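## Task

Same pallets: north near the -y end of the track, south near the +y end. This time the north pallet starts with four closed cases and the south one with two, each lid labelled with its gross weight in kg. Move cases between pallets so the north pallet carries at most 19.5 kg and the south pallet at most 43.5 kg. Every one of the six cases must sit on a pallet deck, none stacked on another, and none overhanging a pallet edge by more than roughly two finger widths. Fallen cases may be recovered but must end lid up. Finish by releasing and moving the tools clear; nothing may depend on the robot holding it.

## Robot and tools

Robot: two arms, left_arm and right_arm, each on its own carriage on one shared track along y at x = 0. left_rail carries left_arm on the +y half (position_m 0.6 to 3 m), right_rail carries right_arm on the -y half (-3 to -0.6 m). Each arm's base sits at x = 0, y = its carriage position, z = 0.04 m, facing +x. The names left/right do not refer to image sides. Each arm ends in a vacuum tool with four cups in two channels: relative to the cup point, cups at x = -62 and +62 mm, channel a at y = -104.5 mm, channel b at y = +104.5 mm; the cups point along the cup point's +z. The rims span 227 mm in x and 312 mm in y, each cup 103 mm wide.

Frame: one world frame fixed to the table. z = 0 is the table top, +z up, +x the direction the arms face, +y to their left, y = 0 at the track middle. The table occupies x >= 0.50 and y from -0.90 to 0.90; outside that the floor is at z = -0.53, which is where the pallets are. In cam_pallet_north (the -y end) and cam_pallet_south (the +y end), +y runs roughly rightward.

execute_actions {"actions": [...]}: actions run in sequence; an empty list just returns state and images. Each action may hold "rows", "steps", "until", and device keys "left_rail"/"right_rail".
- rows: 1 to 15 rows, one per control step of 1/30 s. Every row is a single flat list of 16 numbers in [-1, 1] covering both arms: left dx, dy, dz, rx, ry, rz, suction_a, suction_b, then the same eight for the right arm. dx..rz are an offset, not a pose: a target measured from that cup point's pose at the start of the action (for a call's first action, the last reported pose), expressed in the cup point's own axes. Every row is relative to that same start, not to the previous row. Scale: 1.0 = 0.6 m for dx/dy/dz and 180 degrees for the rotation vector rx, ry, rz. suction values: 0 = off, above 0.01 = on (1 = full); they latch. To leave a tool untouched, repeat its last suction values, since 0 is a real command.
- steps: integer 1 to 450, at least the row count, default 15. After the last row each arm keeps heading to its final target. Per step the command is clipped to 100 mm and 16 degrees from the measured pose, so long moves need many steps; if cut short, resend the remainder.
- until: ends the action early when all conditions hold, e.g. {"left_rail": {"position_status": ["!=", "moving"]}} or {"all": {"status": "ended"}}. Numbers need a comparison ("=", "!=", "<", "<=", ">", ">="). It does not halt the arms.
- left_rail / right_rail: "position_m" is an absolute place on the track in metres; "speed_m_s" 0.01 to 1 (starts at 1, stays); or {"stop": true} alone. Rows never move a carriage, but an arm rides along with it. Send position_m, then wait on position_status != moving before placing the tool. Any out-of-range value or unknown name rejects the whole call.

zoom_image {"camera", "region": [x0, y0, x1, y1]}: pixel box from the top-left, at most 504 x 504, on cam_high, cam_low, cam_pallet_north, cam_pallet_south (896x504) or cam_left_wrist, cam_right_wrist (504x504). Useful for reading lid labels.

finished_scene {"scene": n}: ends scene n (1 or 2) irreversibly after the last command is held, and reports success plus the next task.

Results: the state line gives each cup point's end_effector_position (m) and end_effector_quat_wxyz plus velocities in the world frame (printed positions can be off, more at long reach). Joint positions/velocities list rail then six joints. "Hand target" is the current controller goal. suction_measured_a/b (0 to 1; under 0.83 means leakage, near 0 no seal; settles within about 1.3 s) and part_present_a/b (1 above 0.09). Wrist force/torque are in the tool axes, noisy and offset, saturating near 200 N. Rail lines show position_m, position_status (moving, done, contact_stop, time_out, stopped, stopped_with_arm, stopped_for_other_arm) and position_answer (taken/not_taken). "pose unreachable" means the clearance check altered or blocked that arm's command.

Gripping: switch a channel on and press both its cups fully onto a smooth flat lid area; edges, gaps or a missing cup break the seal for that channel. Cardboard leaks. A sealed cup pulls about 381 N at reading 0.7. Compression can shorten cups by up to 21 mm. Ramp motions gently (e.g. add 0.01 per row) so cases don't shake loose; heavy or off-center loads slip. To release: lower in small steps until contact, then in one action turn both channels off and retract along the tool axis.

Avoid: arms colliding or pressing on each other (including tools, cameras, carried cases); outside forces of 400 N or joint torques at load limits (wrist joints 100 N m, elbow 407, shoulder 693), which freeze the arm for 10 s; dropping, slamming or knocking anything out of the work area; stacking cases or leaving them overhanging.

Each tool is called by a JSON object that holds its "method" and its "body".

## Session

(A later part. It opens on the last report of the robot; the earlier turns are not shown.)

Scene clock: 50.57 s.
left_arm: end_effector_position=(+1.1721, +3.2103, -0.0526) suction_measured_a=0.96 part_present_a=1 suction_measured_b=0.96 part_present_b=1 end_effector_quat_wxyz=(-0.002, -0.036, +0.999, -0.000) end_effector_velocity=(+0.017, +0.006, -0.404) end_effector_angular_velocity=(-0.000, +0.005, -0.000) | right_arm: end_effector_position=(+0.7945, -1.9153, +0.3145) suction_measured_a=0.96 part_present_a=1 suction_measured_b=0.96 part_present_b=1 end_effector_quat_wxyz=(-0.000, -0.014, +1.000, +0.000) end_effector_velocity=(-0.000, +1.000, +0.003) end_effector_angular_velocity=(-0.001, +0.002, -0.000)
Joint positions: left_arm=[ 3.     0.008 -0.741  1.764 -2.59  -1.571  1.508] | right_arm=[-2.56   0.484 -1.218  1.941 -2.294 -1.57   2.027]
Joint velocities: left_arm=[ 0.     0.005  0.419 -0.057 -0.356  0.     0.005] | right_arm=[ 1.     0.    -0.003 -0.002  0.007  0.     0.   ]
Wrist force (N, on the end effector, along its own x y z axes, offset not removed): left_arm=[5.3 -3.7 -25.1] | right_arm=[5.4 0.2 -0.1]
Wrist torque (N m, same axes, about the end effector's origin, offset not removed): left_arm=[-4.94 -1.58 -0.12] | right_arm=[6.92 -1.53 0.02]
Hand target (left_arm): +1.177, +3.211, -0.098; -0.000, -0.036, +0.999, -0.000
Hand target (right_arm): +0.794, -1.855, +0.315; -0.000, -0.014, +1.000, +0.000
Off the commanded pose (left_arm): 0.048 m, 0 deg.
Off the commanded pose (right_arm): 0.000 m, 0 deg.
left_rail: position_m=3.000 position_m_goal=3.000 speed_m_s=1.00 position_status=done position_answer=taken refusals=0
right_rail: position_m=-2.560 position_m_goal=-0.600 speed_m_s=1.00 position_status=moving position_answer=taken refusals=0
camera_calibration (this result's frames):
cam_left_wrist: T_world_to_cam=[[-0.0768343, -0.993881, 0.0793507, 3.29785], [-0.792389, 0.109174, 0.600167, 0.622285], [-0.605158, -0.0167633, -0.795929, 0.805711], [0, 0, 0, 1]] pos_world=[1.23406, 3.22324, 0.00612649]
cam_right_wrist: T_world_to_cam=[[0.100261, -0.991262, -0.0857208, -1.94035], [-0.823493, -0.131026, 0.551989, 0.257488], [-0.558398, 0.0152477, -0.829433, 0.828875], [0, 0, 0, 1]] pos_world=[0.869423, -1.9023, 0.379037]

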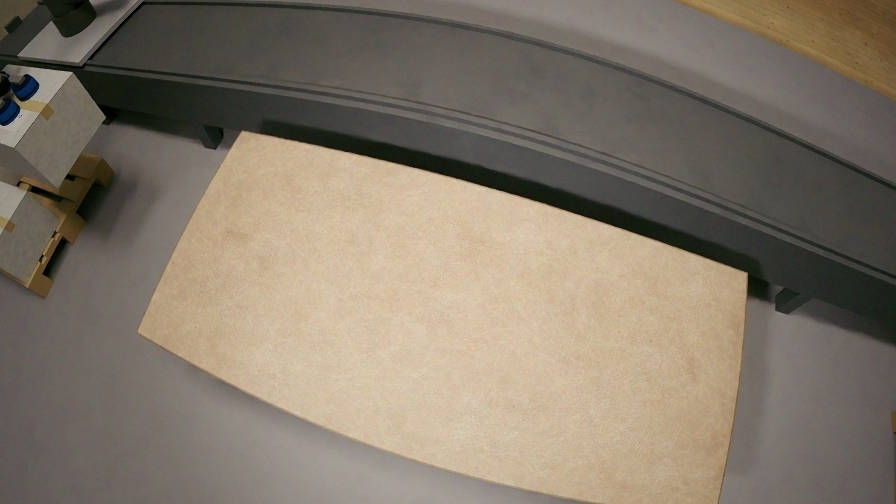

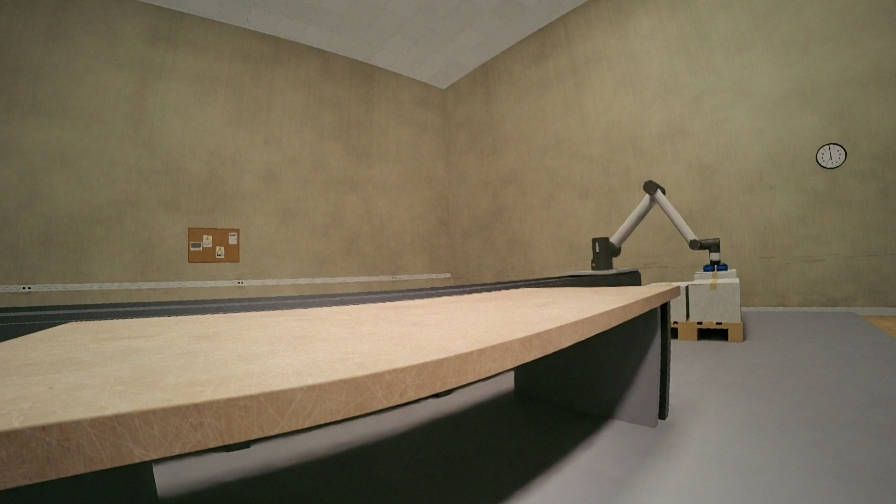

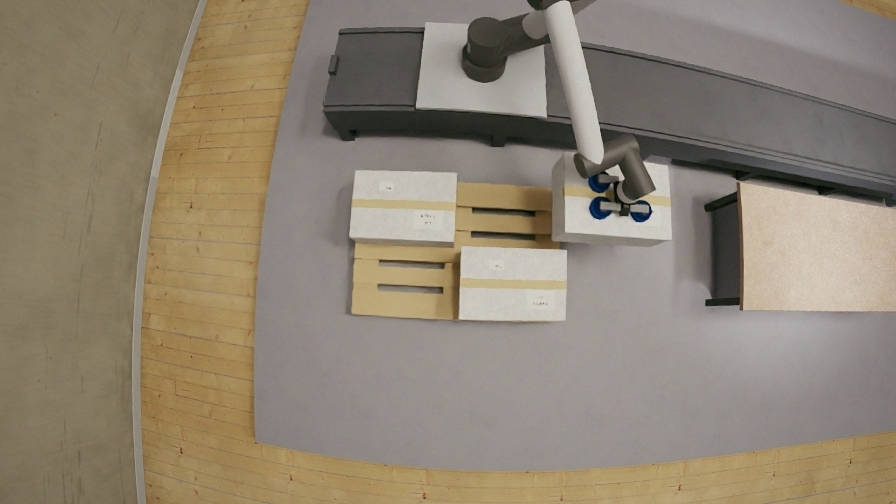

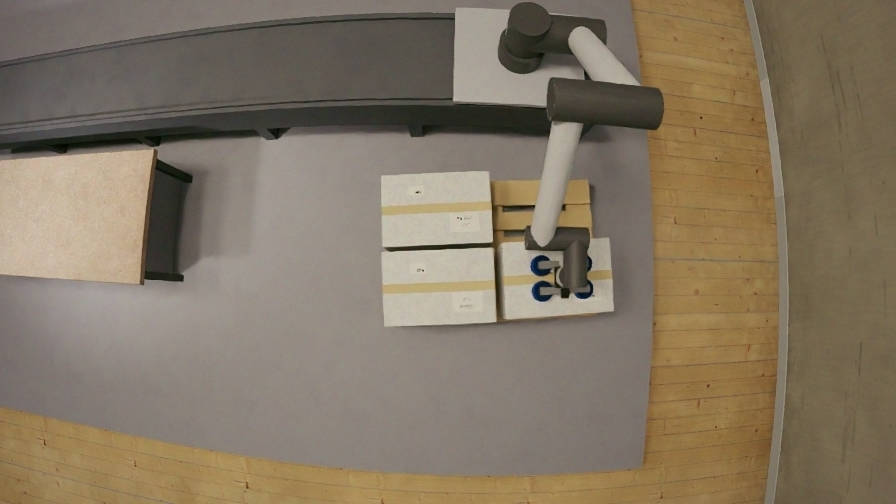

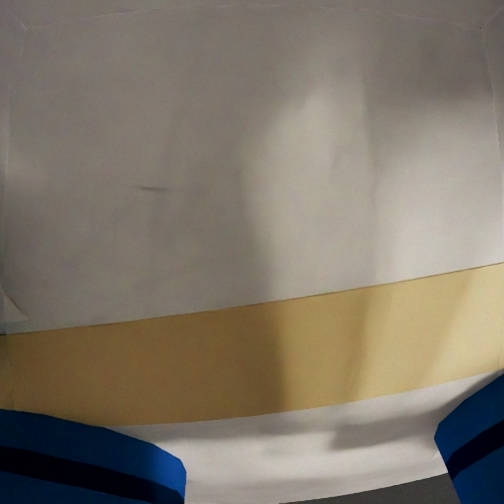

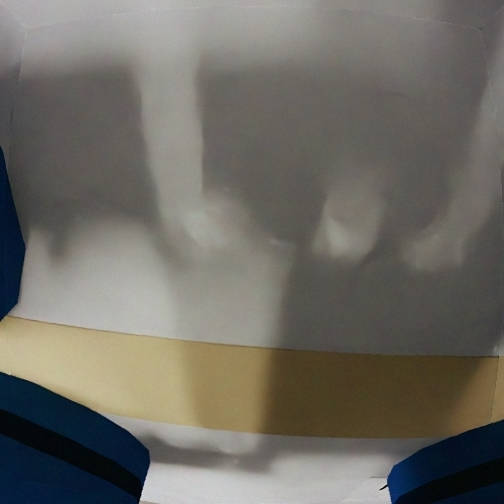

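{"method": "execute_actions", "body": {"actions": []}}

{"method": "zoom_image", "body": {"camera": "cam_pallet_south", "region": [370, 160, 640, 340]}}

Scene clock: 51.03 s.
left_arm: end_effector_position=(+1.1773, +3.2112, -0.0969) suction_measured_a=0.96 part_present_a=1 suction_measured_b=0.96 part_present_b=1 end_effector_quat_wxyz=(-0.000, -0.036, +0.999, -0.000) end_effector_velocity=(+0.001, +0.000, -0.005) end_effector_angular_velocity=(+0.000, -0.001, +0.000) | right_arm: end_effector_position=(+0.7945, -1.4487, +0.3148) suction_measured_a=0.96 part_present_a=1 suction_measured_b=0.96 part_present_b=1 end_effector_quat_wxyz=(-0.000, -0.014, +1.000, +0.000) end_effector_velocity=(+0.000, +1.000, +0.000) end_effector_angular_velocity=(-0.000, -0.000, +0.000)
Joint positions: left_arm=[ 3.     0.009 -0.693  1.752 -2.63  -1.571  1.508] | right_arm=[-2.094  0.484 -1.218  1.941 -2.293 -1.57   2.027]
Joint velocities: left_arm=[ 0.     0.     0.006 -0.002 -0.005 -0.     0.   ] | right_arm=[ 1.  0. -0. -0.  0. -0.  0.]
Wrist force (N, on the end effector, along its own x y z axes, offset not removed): left_arm=[1.7 0.2 -38.1] | right_arm=[3.6 -0.5 -1.5]
Wrist torque (N m, same axes, about the end effector's origin, offset not removed): left_arm=[-4.01 -0.88 -0.23] | right_arm=[6.44 -1.15 -0.11]
Hand target (left_arm): +1.177, +3.211, -0.098; -0.000, -0.036, +0.999, -0.000
Hand target (right_arm): +0.794, -1.388, +0.315; -0.000, -0.014, +1.000, +0.000
Off the commanded pose (left_arm): 0.005 m, 0 deg.
Off the commanded pose (right_arm): 0.000 m, 0 deg.
left_rail: position_m=3.000 position_m_goal=3.000 speed_m_s=1.00 position_status=done position_answer=taken refusals=0
right_rail: position_m=-2.094 position_m_goal=-0.600 speed_m_s=1.00 position_status=moving position_answer=taken refusals=0
camera_calibration (this result's frames):
cam_left_wrist: T_world_to_cam=[[-0.077081, -0.993884, 0.079081, 3.30299], [-0.794292, 0.109155, 0.59765, 0.654953], [-0.602627, -0.016746, -0.797847, 0.770398], [0, 0, 0, 1]] pos_world=[1.23908, 3.2242, -0.0379764]
cam_right_wrist: T_world_to_cam=[[0.100273, -0.991289, -0.0853933, -1.47797], [-0.823492, -0.130853, 0.552032, 0.318646], [-0.558397, 0.0149671, -0.829439, 0.821666], [0, 0, 0, 1]] pos_world=[0.869418, -1.4357, 0.37941]

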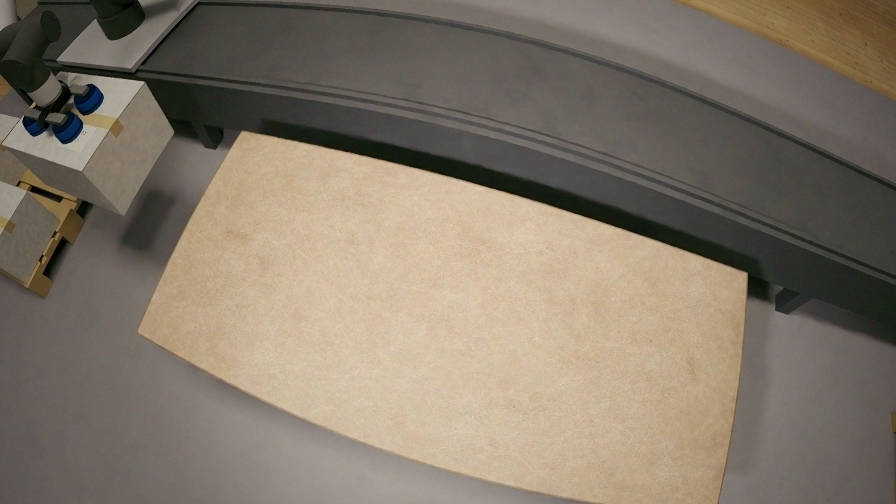

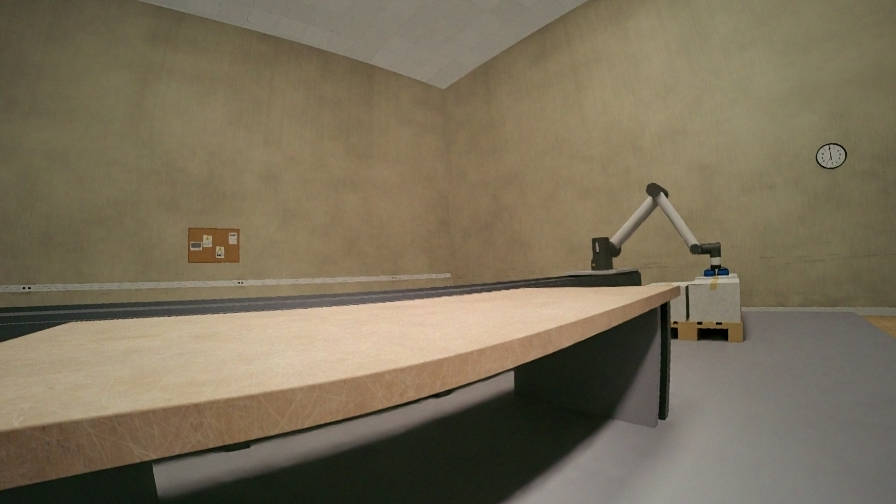

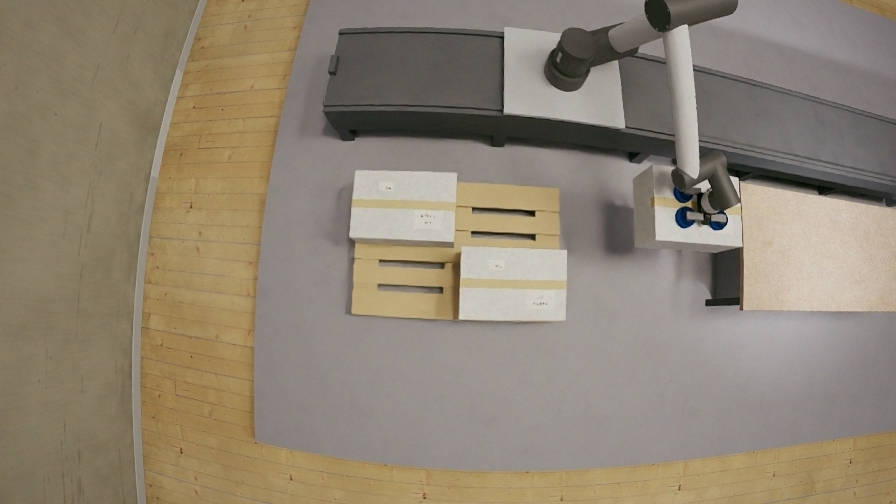

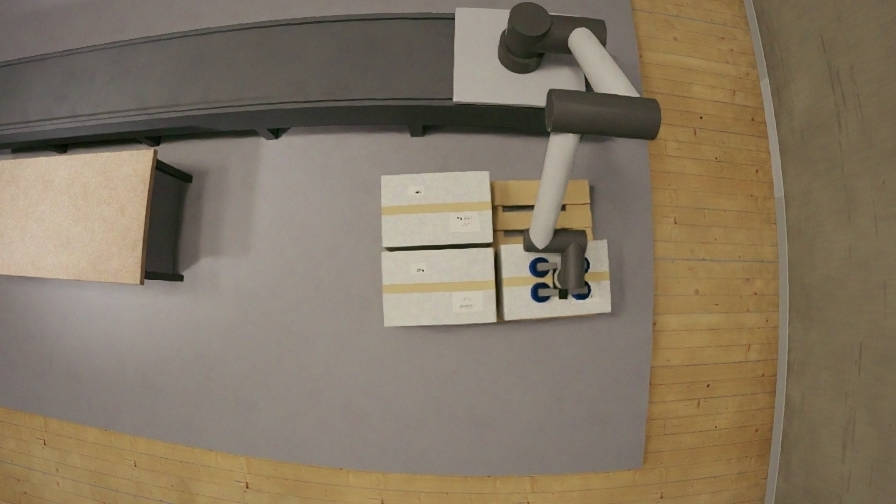

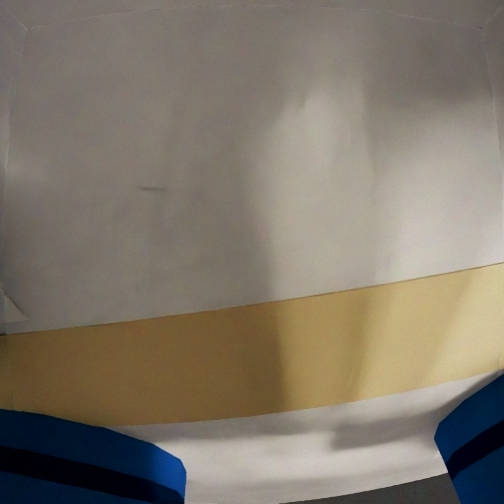

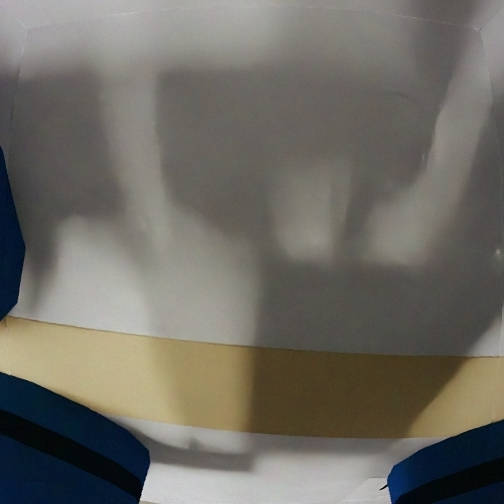

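Region (370, 160, 640, 340) of cam_pallet_south's 896x504 image, scaled by 1.867, with more detail than that image has.

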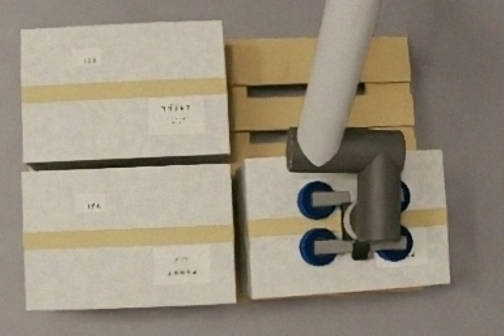

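{"method": "execute_actions", "body": {"actions": [{"rows":[
[-0.005,0,0.008,0,0,0.001,1,1, 0,0,0.008,0,0,0,1,1],
[-0.01,-0.001,0.016,0,0,0.002,1,1, 0,0,0.016,0,0,0,1,1],
[-0.015,-0.001,0.024,0,0,0.003,1,1, 0,0,0.024,0,0,0,1,1],
[-0.02,-0.0014,0.032,0,0,0.003,1,1, 0,0,0.032,0,0,0,1,1],
[-0.02,-0.0014,0.038,0,0,0.003,1,1, 0,0,0.04,0,0,0,1,1]
],"steps":5}]}}

Scene clock: 52.53 s.
left_arm: end_effector_position=(+1.1816, +3.2113, -0.1039) suction_measured_a=0.96 part_present_a=1 suction_measured_b=0.96 part_present_b=1 end_effector_quat_wxyz=(-0.000, -0.034, +0.999, -0.000) end_effector_velocity=(+0.056, +0.000, -0.090) end_effector_angular_velocity=(+0.000, -0.001, -0.043) | right_arm: end_effector_position=(+0.7945, -0.0141, +0.3085) suction_measured_a=0.96 part_present_a=1 suction_measured_b=0.96 part_present_b=1 end_effector_quat_wxyz=(-0.000, -0.014, +1.000, +0.000) end_effector_velocity=(-0.004, +0.489, -0.096) end_effector_angular_velocity=(-0.003, +0.007, -0.000)
Joint positions: left_arm=[ 3.     0.009 -0.683  1.744 -2.632 -1.571  1.513] | right_arm=[-0.659  0.484 -1.213  1.945 -2.303 -1.57   2.027]
Joint velocities: left_arm=[ 0.    -0.     0.124 -0.106 -0.019 -0.     0.043] | right_arm=[ 0.491  0.     0.077  0.054 -0.124 -0.     0.   ]
Wrist force (N, on the end effector, along its own x y z axes, offset not removed): left_arm=[4.6 -6.3 -50.6] | right_arm=[4.8 27.6 -7.6]
Wrist torque (N m, same axes, about the end effector's origin, offset not removed): left_arm=[-4.74 -0.45 -0.03] | right_arm=[4.05 -1.03 -0.03]
Hand target (left_arm): +1.189, +3.211, -0.119; -0.000, -0.031, +1.000, -0.000
Hand target (right_arm): +0.794, +0.011, +0.291; -0.001, -0.014, +1.000, +0.000
Off the commanded pose (left_arm): 0.018 m, 0 deg.
Off the commanded pose (right_arm): 0.018 m, 0 deg.
left_rail: position_m=3.000 position_m_goal=3.000 speed_m_s=1.00 position_status=done position_answer=taken refusals=0
right_rail: position_m=-0.659 position_m_goal=-0.600 speed_m_s=1.00 position_status=moving position_answer=taken refusals=0
camera_calibration (this result's frames):
cam_left_wrist: T_world_to_cam=[[-0.0812537, -0.993559, 0.0789844, 3.30785], [-0.7939, 0.11243, 0.597564, 0.651545], [-0.602595, -0.0141515, -0.797921, 0.759004], [0, 0, 0, 1]] pos_world=[1.24341, 3.22403, -0.0449838]
cam_right_wrist: T_world_to_cam=[[0.100442, -0.991247, -0.0856739, -0.0564261], [-0.823691, -0.131144, 0.551665, 0.510167], [-0.558072, 0.0151586, -0.829654, 0.794716], [0, 0, 0, 1]] pos_world=[0.869397, -0.00107351, 0.373064]

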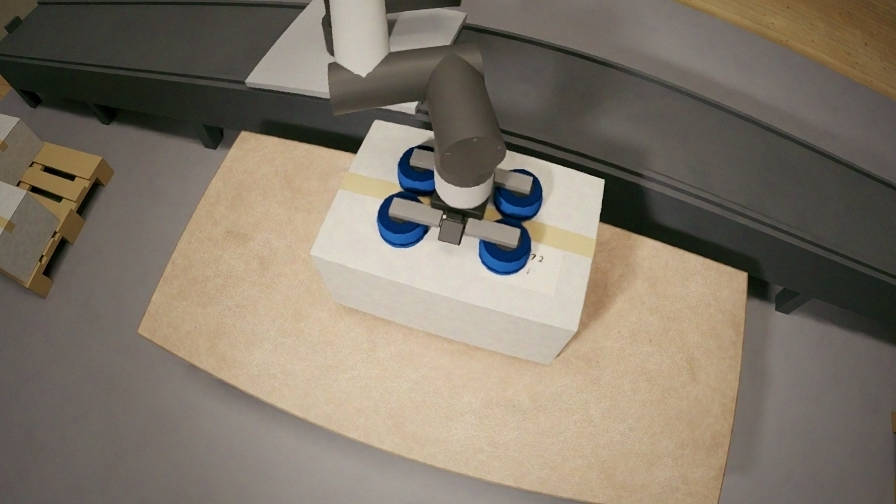

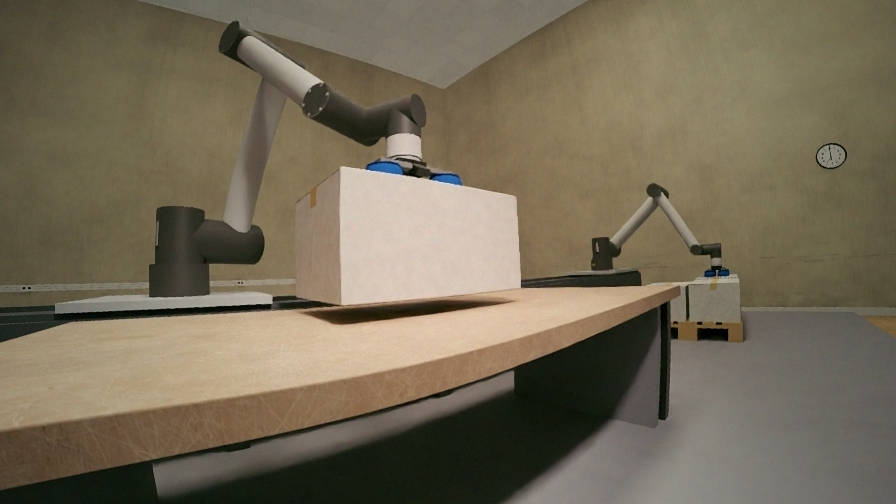

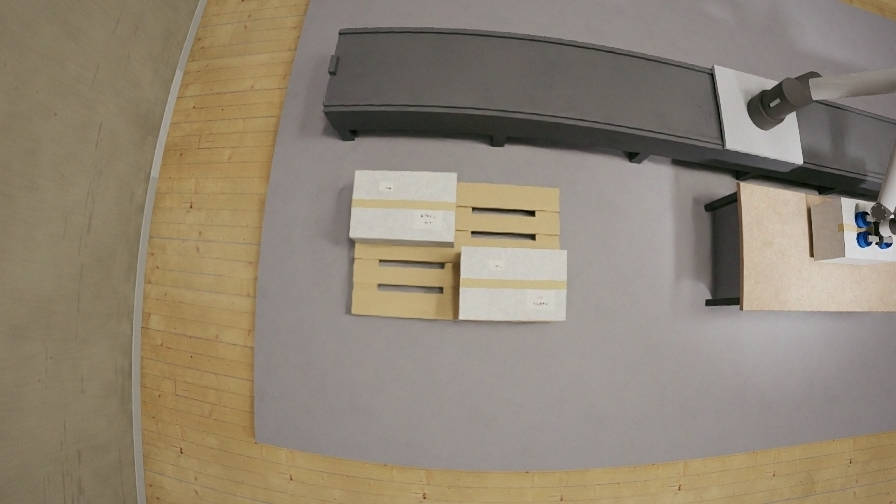

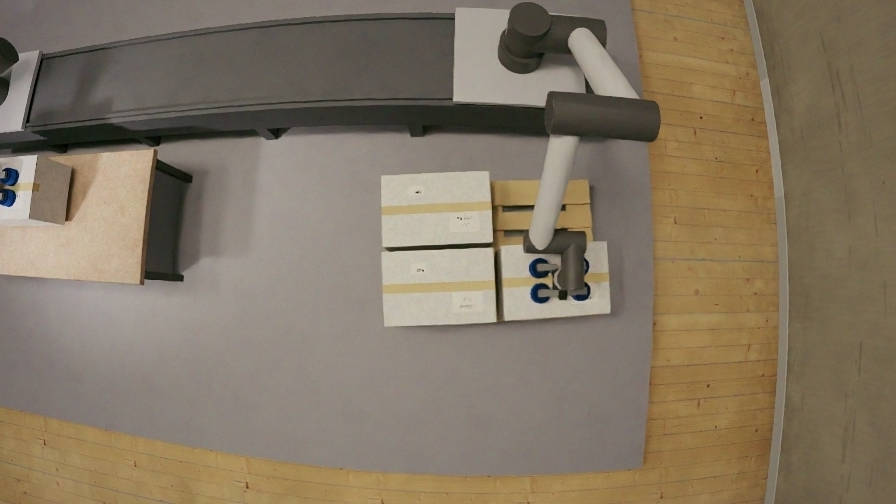

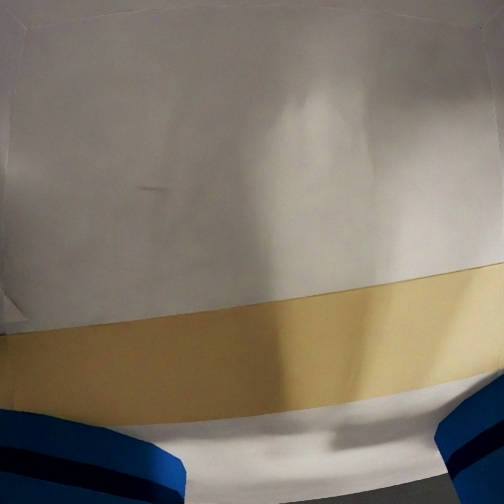

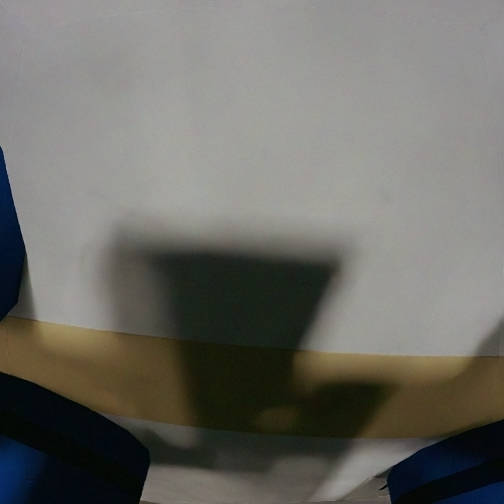

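Let both settle, then re-read.

{"method": "execute_actions", "body": {"actions": []}}

{"method": "zoom_image", "body": {"camera": "cam_low", "region": [280, 150, 560, 350]}}

{"method": "zoom_image", "body": {"camera": "cam_pallet_south", "region": [370, 160, 640, 340]}}

Scene clock: 53.07 s.
left_arm: end_effector_position=(+1.1886, +3.2114, -0.1193) suction_measured_a=0.96 part_present_a=1 suction_measured_b=0.96 part_present_b=1 end_effector_quat_wxyz=(-0.000, -0.031, +1.000, -0.000) end_effector_velocity=(+0.001, -0.000, -0.001) end_effector_angular_velocity=(+0.000, -0.000, -0.001) | right_arm: end_effector_position=(+0.7941, +0.0448, +0.2914) suction_measured_a=0.96 part_present_a=1 suction_measured_b=0.96 part_present_b=1 end_effector_quat_wxyz=(-0.000, -0.014, +1.000, -0.000) end_effector_velocity=(+0.000, -0.000, -0.001) end_effector_angular_velocity=(-0.000, +0.000, -0.000)
Joint positions: left_arm=[ 3.     0.009 -0.663  1.73  -2.637 -1.571  1.518] | right_arm=[-0.6    0.484 -1.199  1.954 -2.325 -1.571  2.027]
Joint velocities: left_arm=[ 0.    -0.     0.001 -0.001 -0.    -0.     0.   ] | right_arm=[ 0.    -0.     0.001  0.001 -0.002  0.     0.   ]
Wrist force (N, on the end effector, along its own x y z axes, offset not removed): left_arm=[-1.3 -0.1 -44.2] | right_arm=[4.3 2.4 -1.0]
Wrist torque (N m, same axes, about the end effector's origin, offset not removed): left_arm=[-3.91 -0.52 0.00] | right_arm=[6.74 -1.09 -0.16]
Hand target (left_arm): +1.189, +3.211, -0.119; -0.000, -0.031, +1.000, -0.000
Hand target (right_arm): +0.794, +0.045, +0.291; -0.001, -0.014, +1.000, +0.000
Off the commanded pose (left_arm): 0.001 m, 0 deg.
Off the commanded pose (right_arm): 0.001 m, 0 deg.
left_rail: position_m=3.000 position_m_goal=3.000 speed_m_s=1.00 position_status=done position_answer=taken refusals=0
right_rail: position_m=-0.600 position_m_goal=-0.600 speed_m_s=1.00 position_status=done position_answer=taken refusals=0
camera_calibration (this result's frames):
cam_left_wrist: T_world_to_cam=[[-0.0862377, -0.993138, 0.0789964, 3.31426], [-0.793251, 0.11642, 0.597662, 0.652811], [-0.602757, -0.011123, -0.797847, 0.741418], [0, 0, 0, 1]] pos_world=[1.25055, 3.22376, -0.0604367]
cam_right_wrist: T_world_to_cam=[[0.100312, -0.991315, -0.0850427, 0.000416715], [-0.823417, -0.130692, 0.55218, 0.526618], [-0.558499, 0.0146356, -0.829376, 0.779709], [0, 0, 0, 1]] pos_world=[0.869052, 0.0578266, 0.355919]

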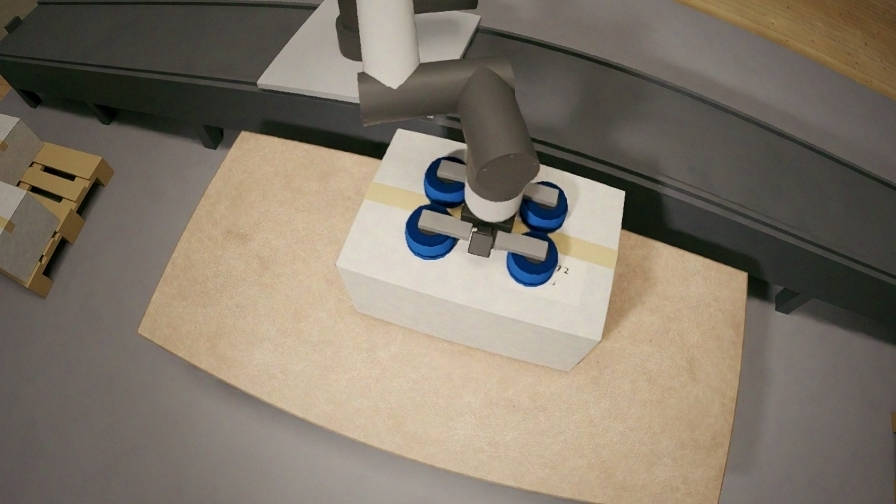

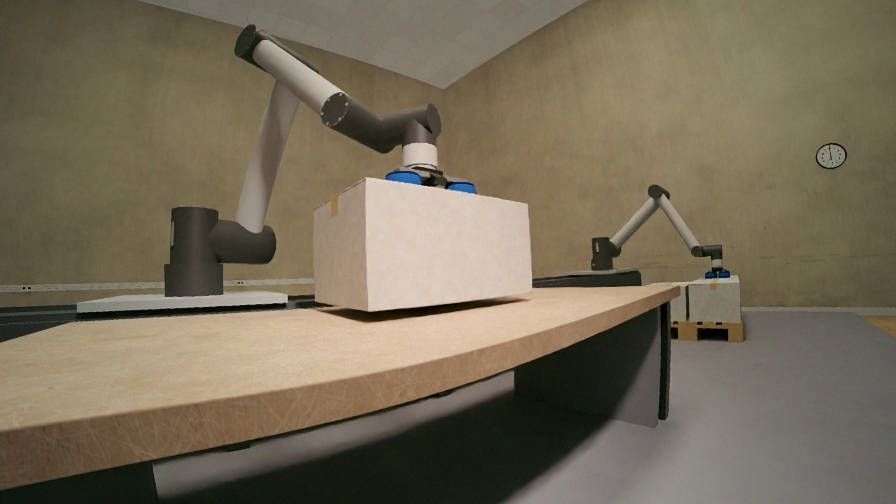

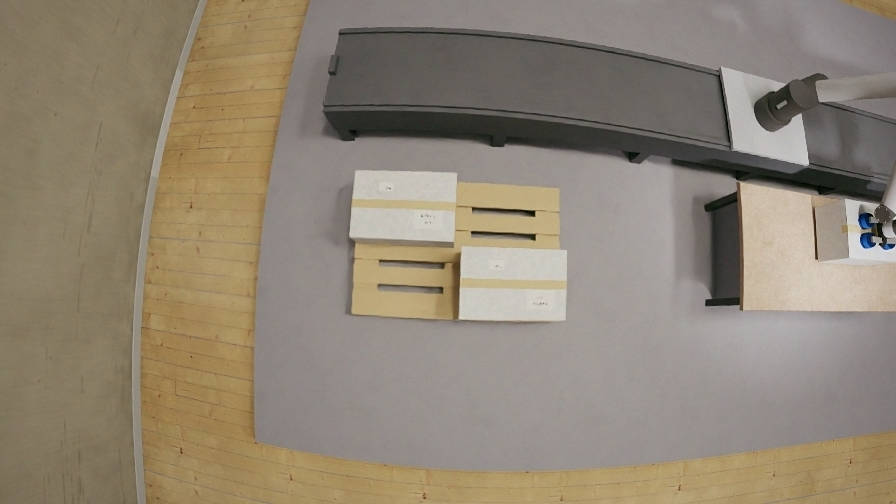

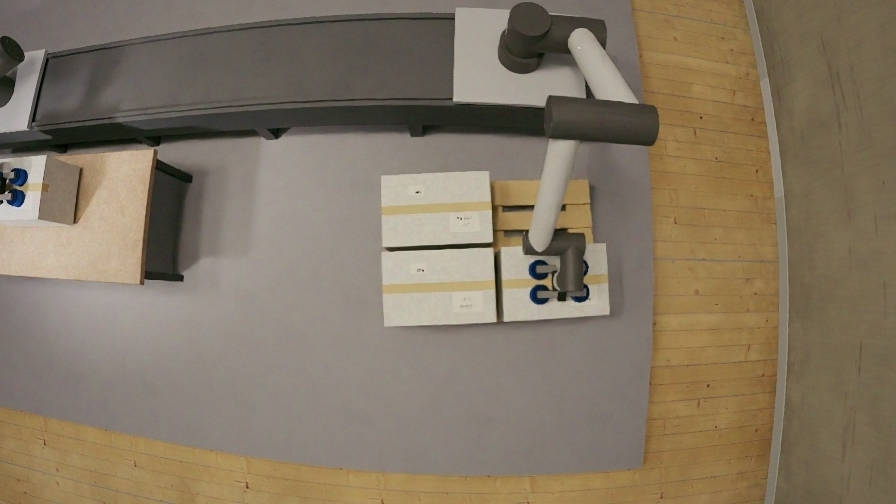

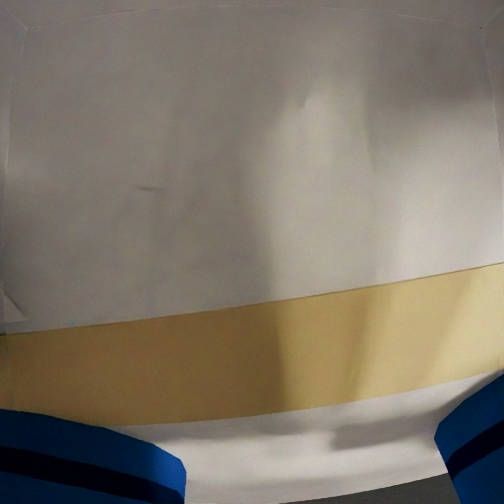

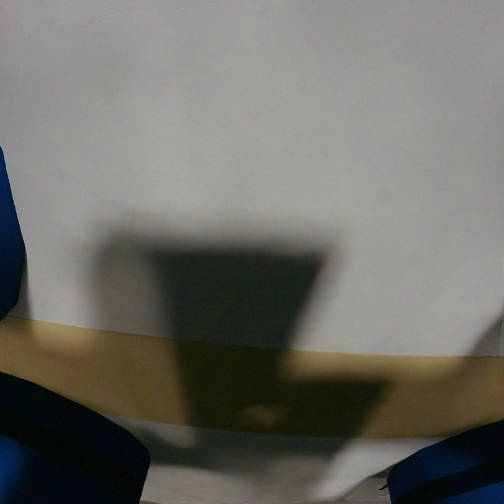

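Region (280, 150, 560, 350) of cam_low's 896x504 image, scaled by 1.800, with more detail than that image has; it fills the top 360 rows of this view, and the rest is white.

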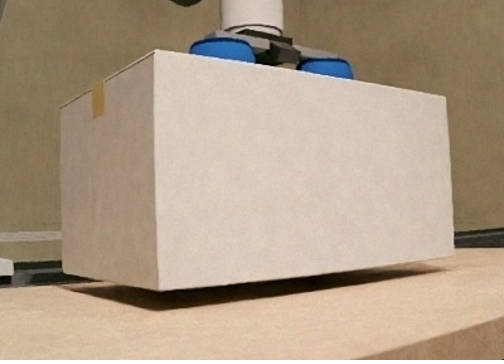

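Region (370, 160, 640, 340) of cam_pallet_south's 896x504 image, scaled by 1.867, with more detail than that image has.

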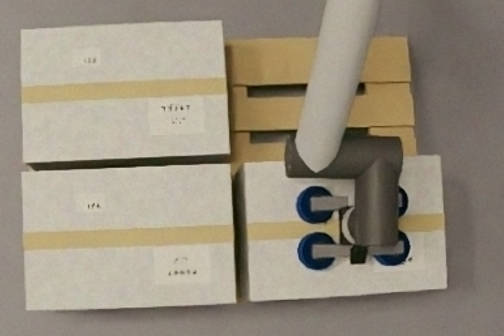

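{"method": "execute_actions", "body": {"actions": [{"rows":[
[0,0,0.004,0,0,0,1,1, 0,0,0.008,0,0,0,1,1],
[0,0,0.008,0,0,0,1,1, 0,0,0.016,0,0,0,1,1],
[0,0,0.008,0,0,0,1,1, 0,0,0.023,0,0,0,1,1]
],"steps":3}]}}

Scene clock: 53.73 s.
left_arm: end_effector_position=(+1.1888, +3.2112, -0.1203) suction_measured_a=0.96 part_present_a=1 suction_measured_b=0.96 part_present_b=1 end_effector_quat_wxyz=(-0.000, -0.031, +1.000, -0.000) end_effector_velocity=(+0.000, +0.000, -0.025) end_effector_angular_velocity=(+0.000, -0.001, -0.000) | right_arm: end_effector_position=(+0.7942, +0.0449, +0.2895) suction_measured_a=0.96 part_present_a=1 suction_measured_b=0.96 part_present_b=1 end_effector_quat_wxyz=(-0.000, -0.014, +1.000, +0.000) end_effector_velocity=(+0.001, +0.001, -0.050) end_effector_angular_velocity=(+0.002, -0.004, -0.000)
Joint positions: left_arm=[ 3.     0.009 -0.662  1.73  -2.638 -1.571  1.518] | right_arm=[-0.6    0.484 -1.197  1.955 -2.328 -1.57   2.027]
Joint velocities: left_arm=[ 0.    -0.     0.026 -0.004 -0.023  0.     0.   ] | right_arm=[ 0.    -0.     0.043  0.026 -0.074 -0.     0.   ]
Wrist force (N, on the end effector, along its own x y z axes, offset not removed): left_arm=[2.1 -4.3 -46.6] | right_arm=[1.7 1.9 -17.7]
Wrist torque (N m, same axes, about the end effector's origin, offset not removed): left_arm=[-4.41 -1.38 -0.18] | right_arm=[5.44 -1.38 -0.01]
Hand target (left_arm): +1.189, +3.211, -0.124; -0.000, -0.031, +1.000, -0.000
Hand target (right_arm): +0.794, +0.045, +0.278; -0.001, -0.014, +1.000, -0.000
Off the commanded pose (left_arm): 0.004 m, 0 deg.
Off the commanded pose (right_arm): 0.012 m, 0 deg.
left_rail: position_m=3.000 position_m_goal=3.000 speed_m_s=1.00 position_status=done position_answer=taken refusals=0
right_rail: position_m=-0.600 position_m_goal=-0.600 speed_m_s=1.00 position_status=done position_answer=taken refusals=0
camera_calibration (this result's frames):
cam_left_wrist: T_world_to_cam=[[-0.0864025, -0.99312, 0.0790375, 3.31433], [-0.793307, 0.116575, 0.597557, 0.653039], [-0.602659, -0.0110706, -0.797922, 0.740459], [0, 0, 0, 1]] pos_world=[1.25067, 3.2236, -0.0613559]
cam_right_wrist: T_world_to_cam=[[0.100286, -0.99129, -0.0853599, 0.000451731], [-0.823465, -0.130846, 0.552073, 0.527784], [-0.558433, 0.0149259, -0.829415, 0.778181], [0, 0, 0, 1]] pos_world=[0.869129, 0.0578914, 0.354099]

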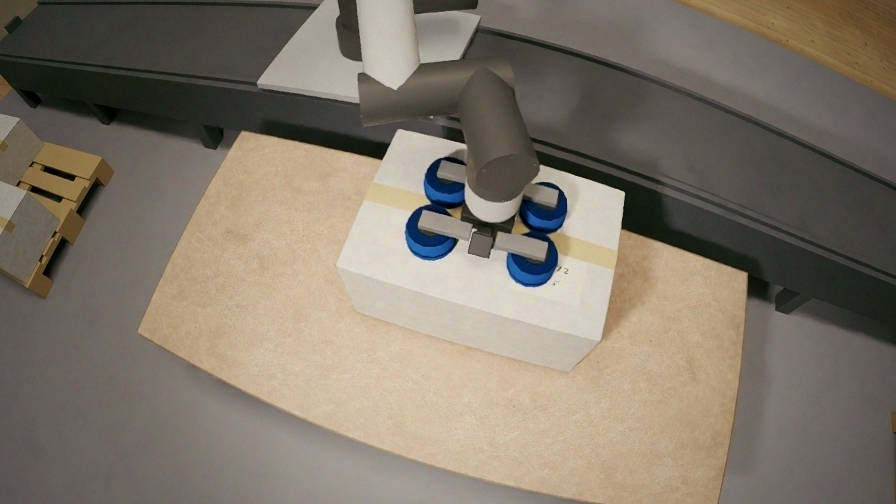

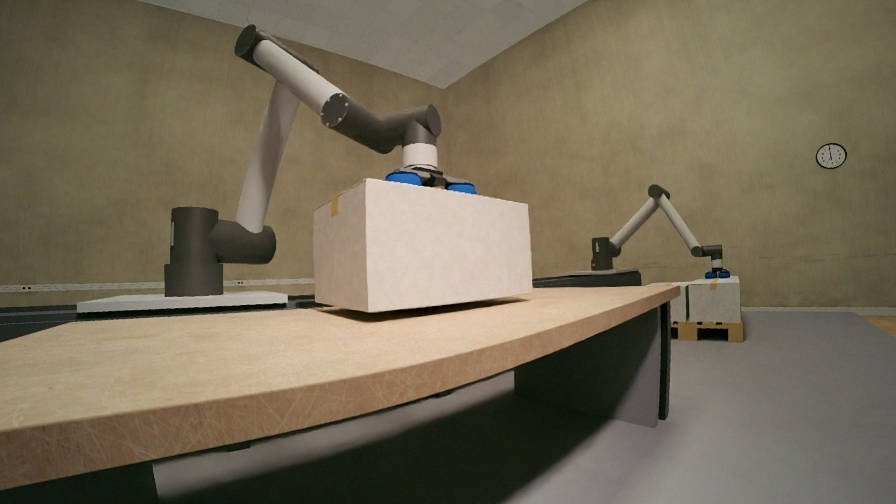

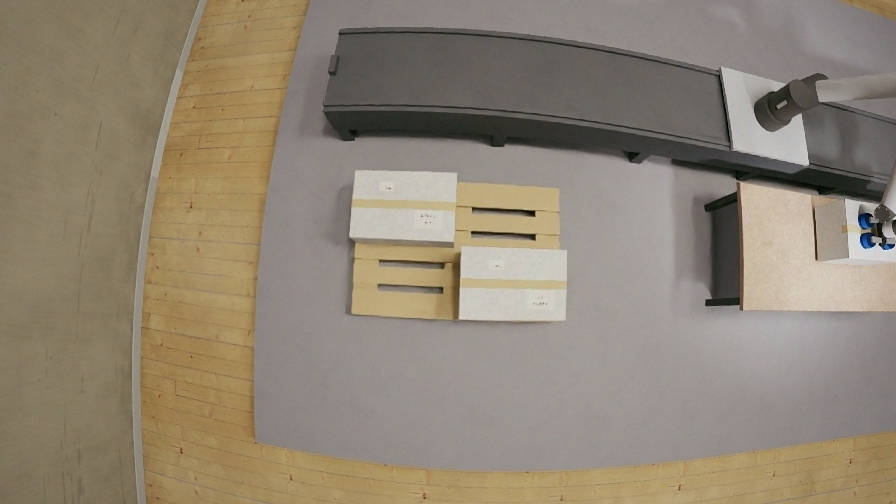

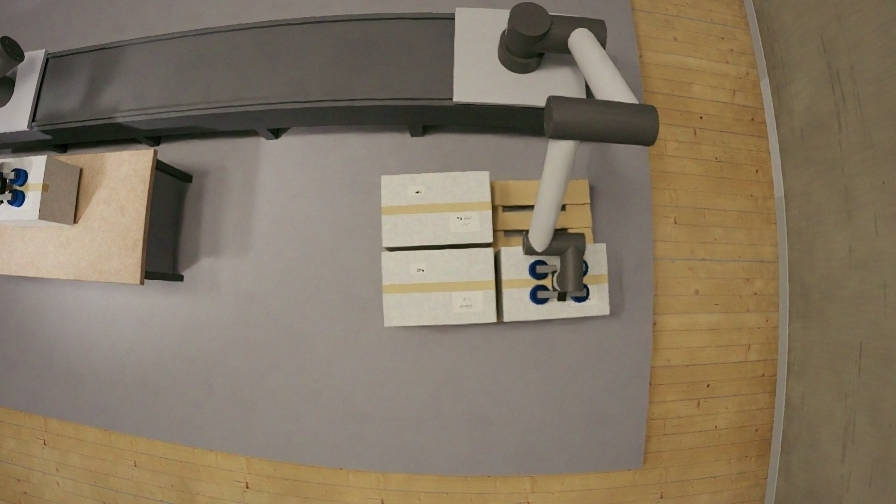

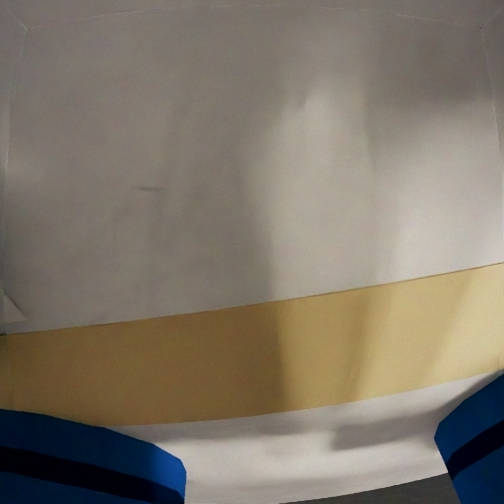

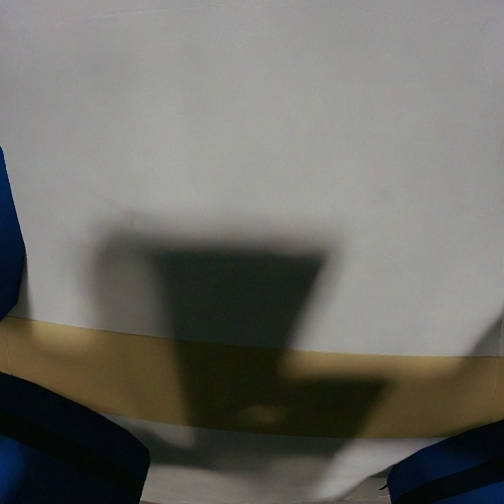

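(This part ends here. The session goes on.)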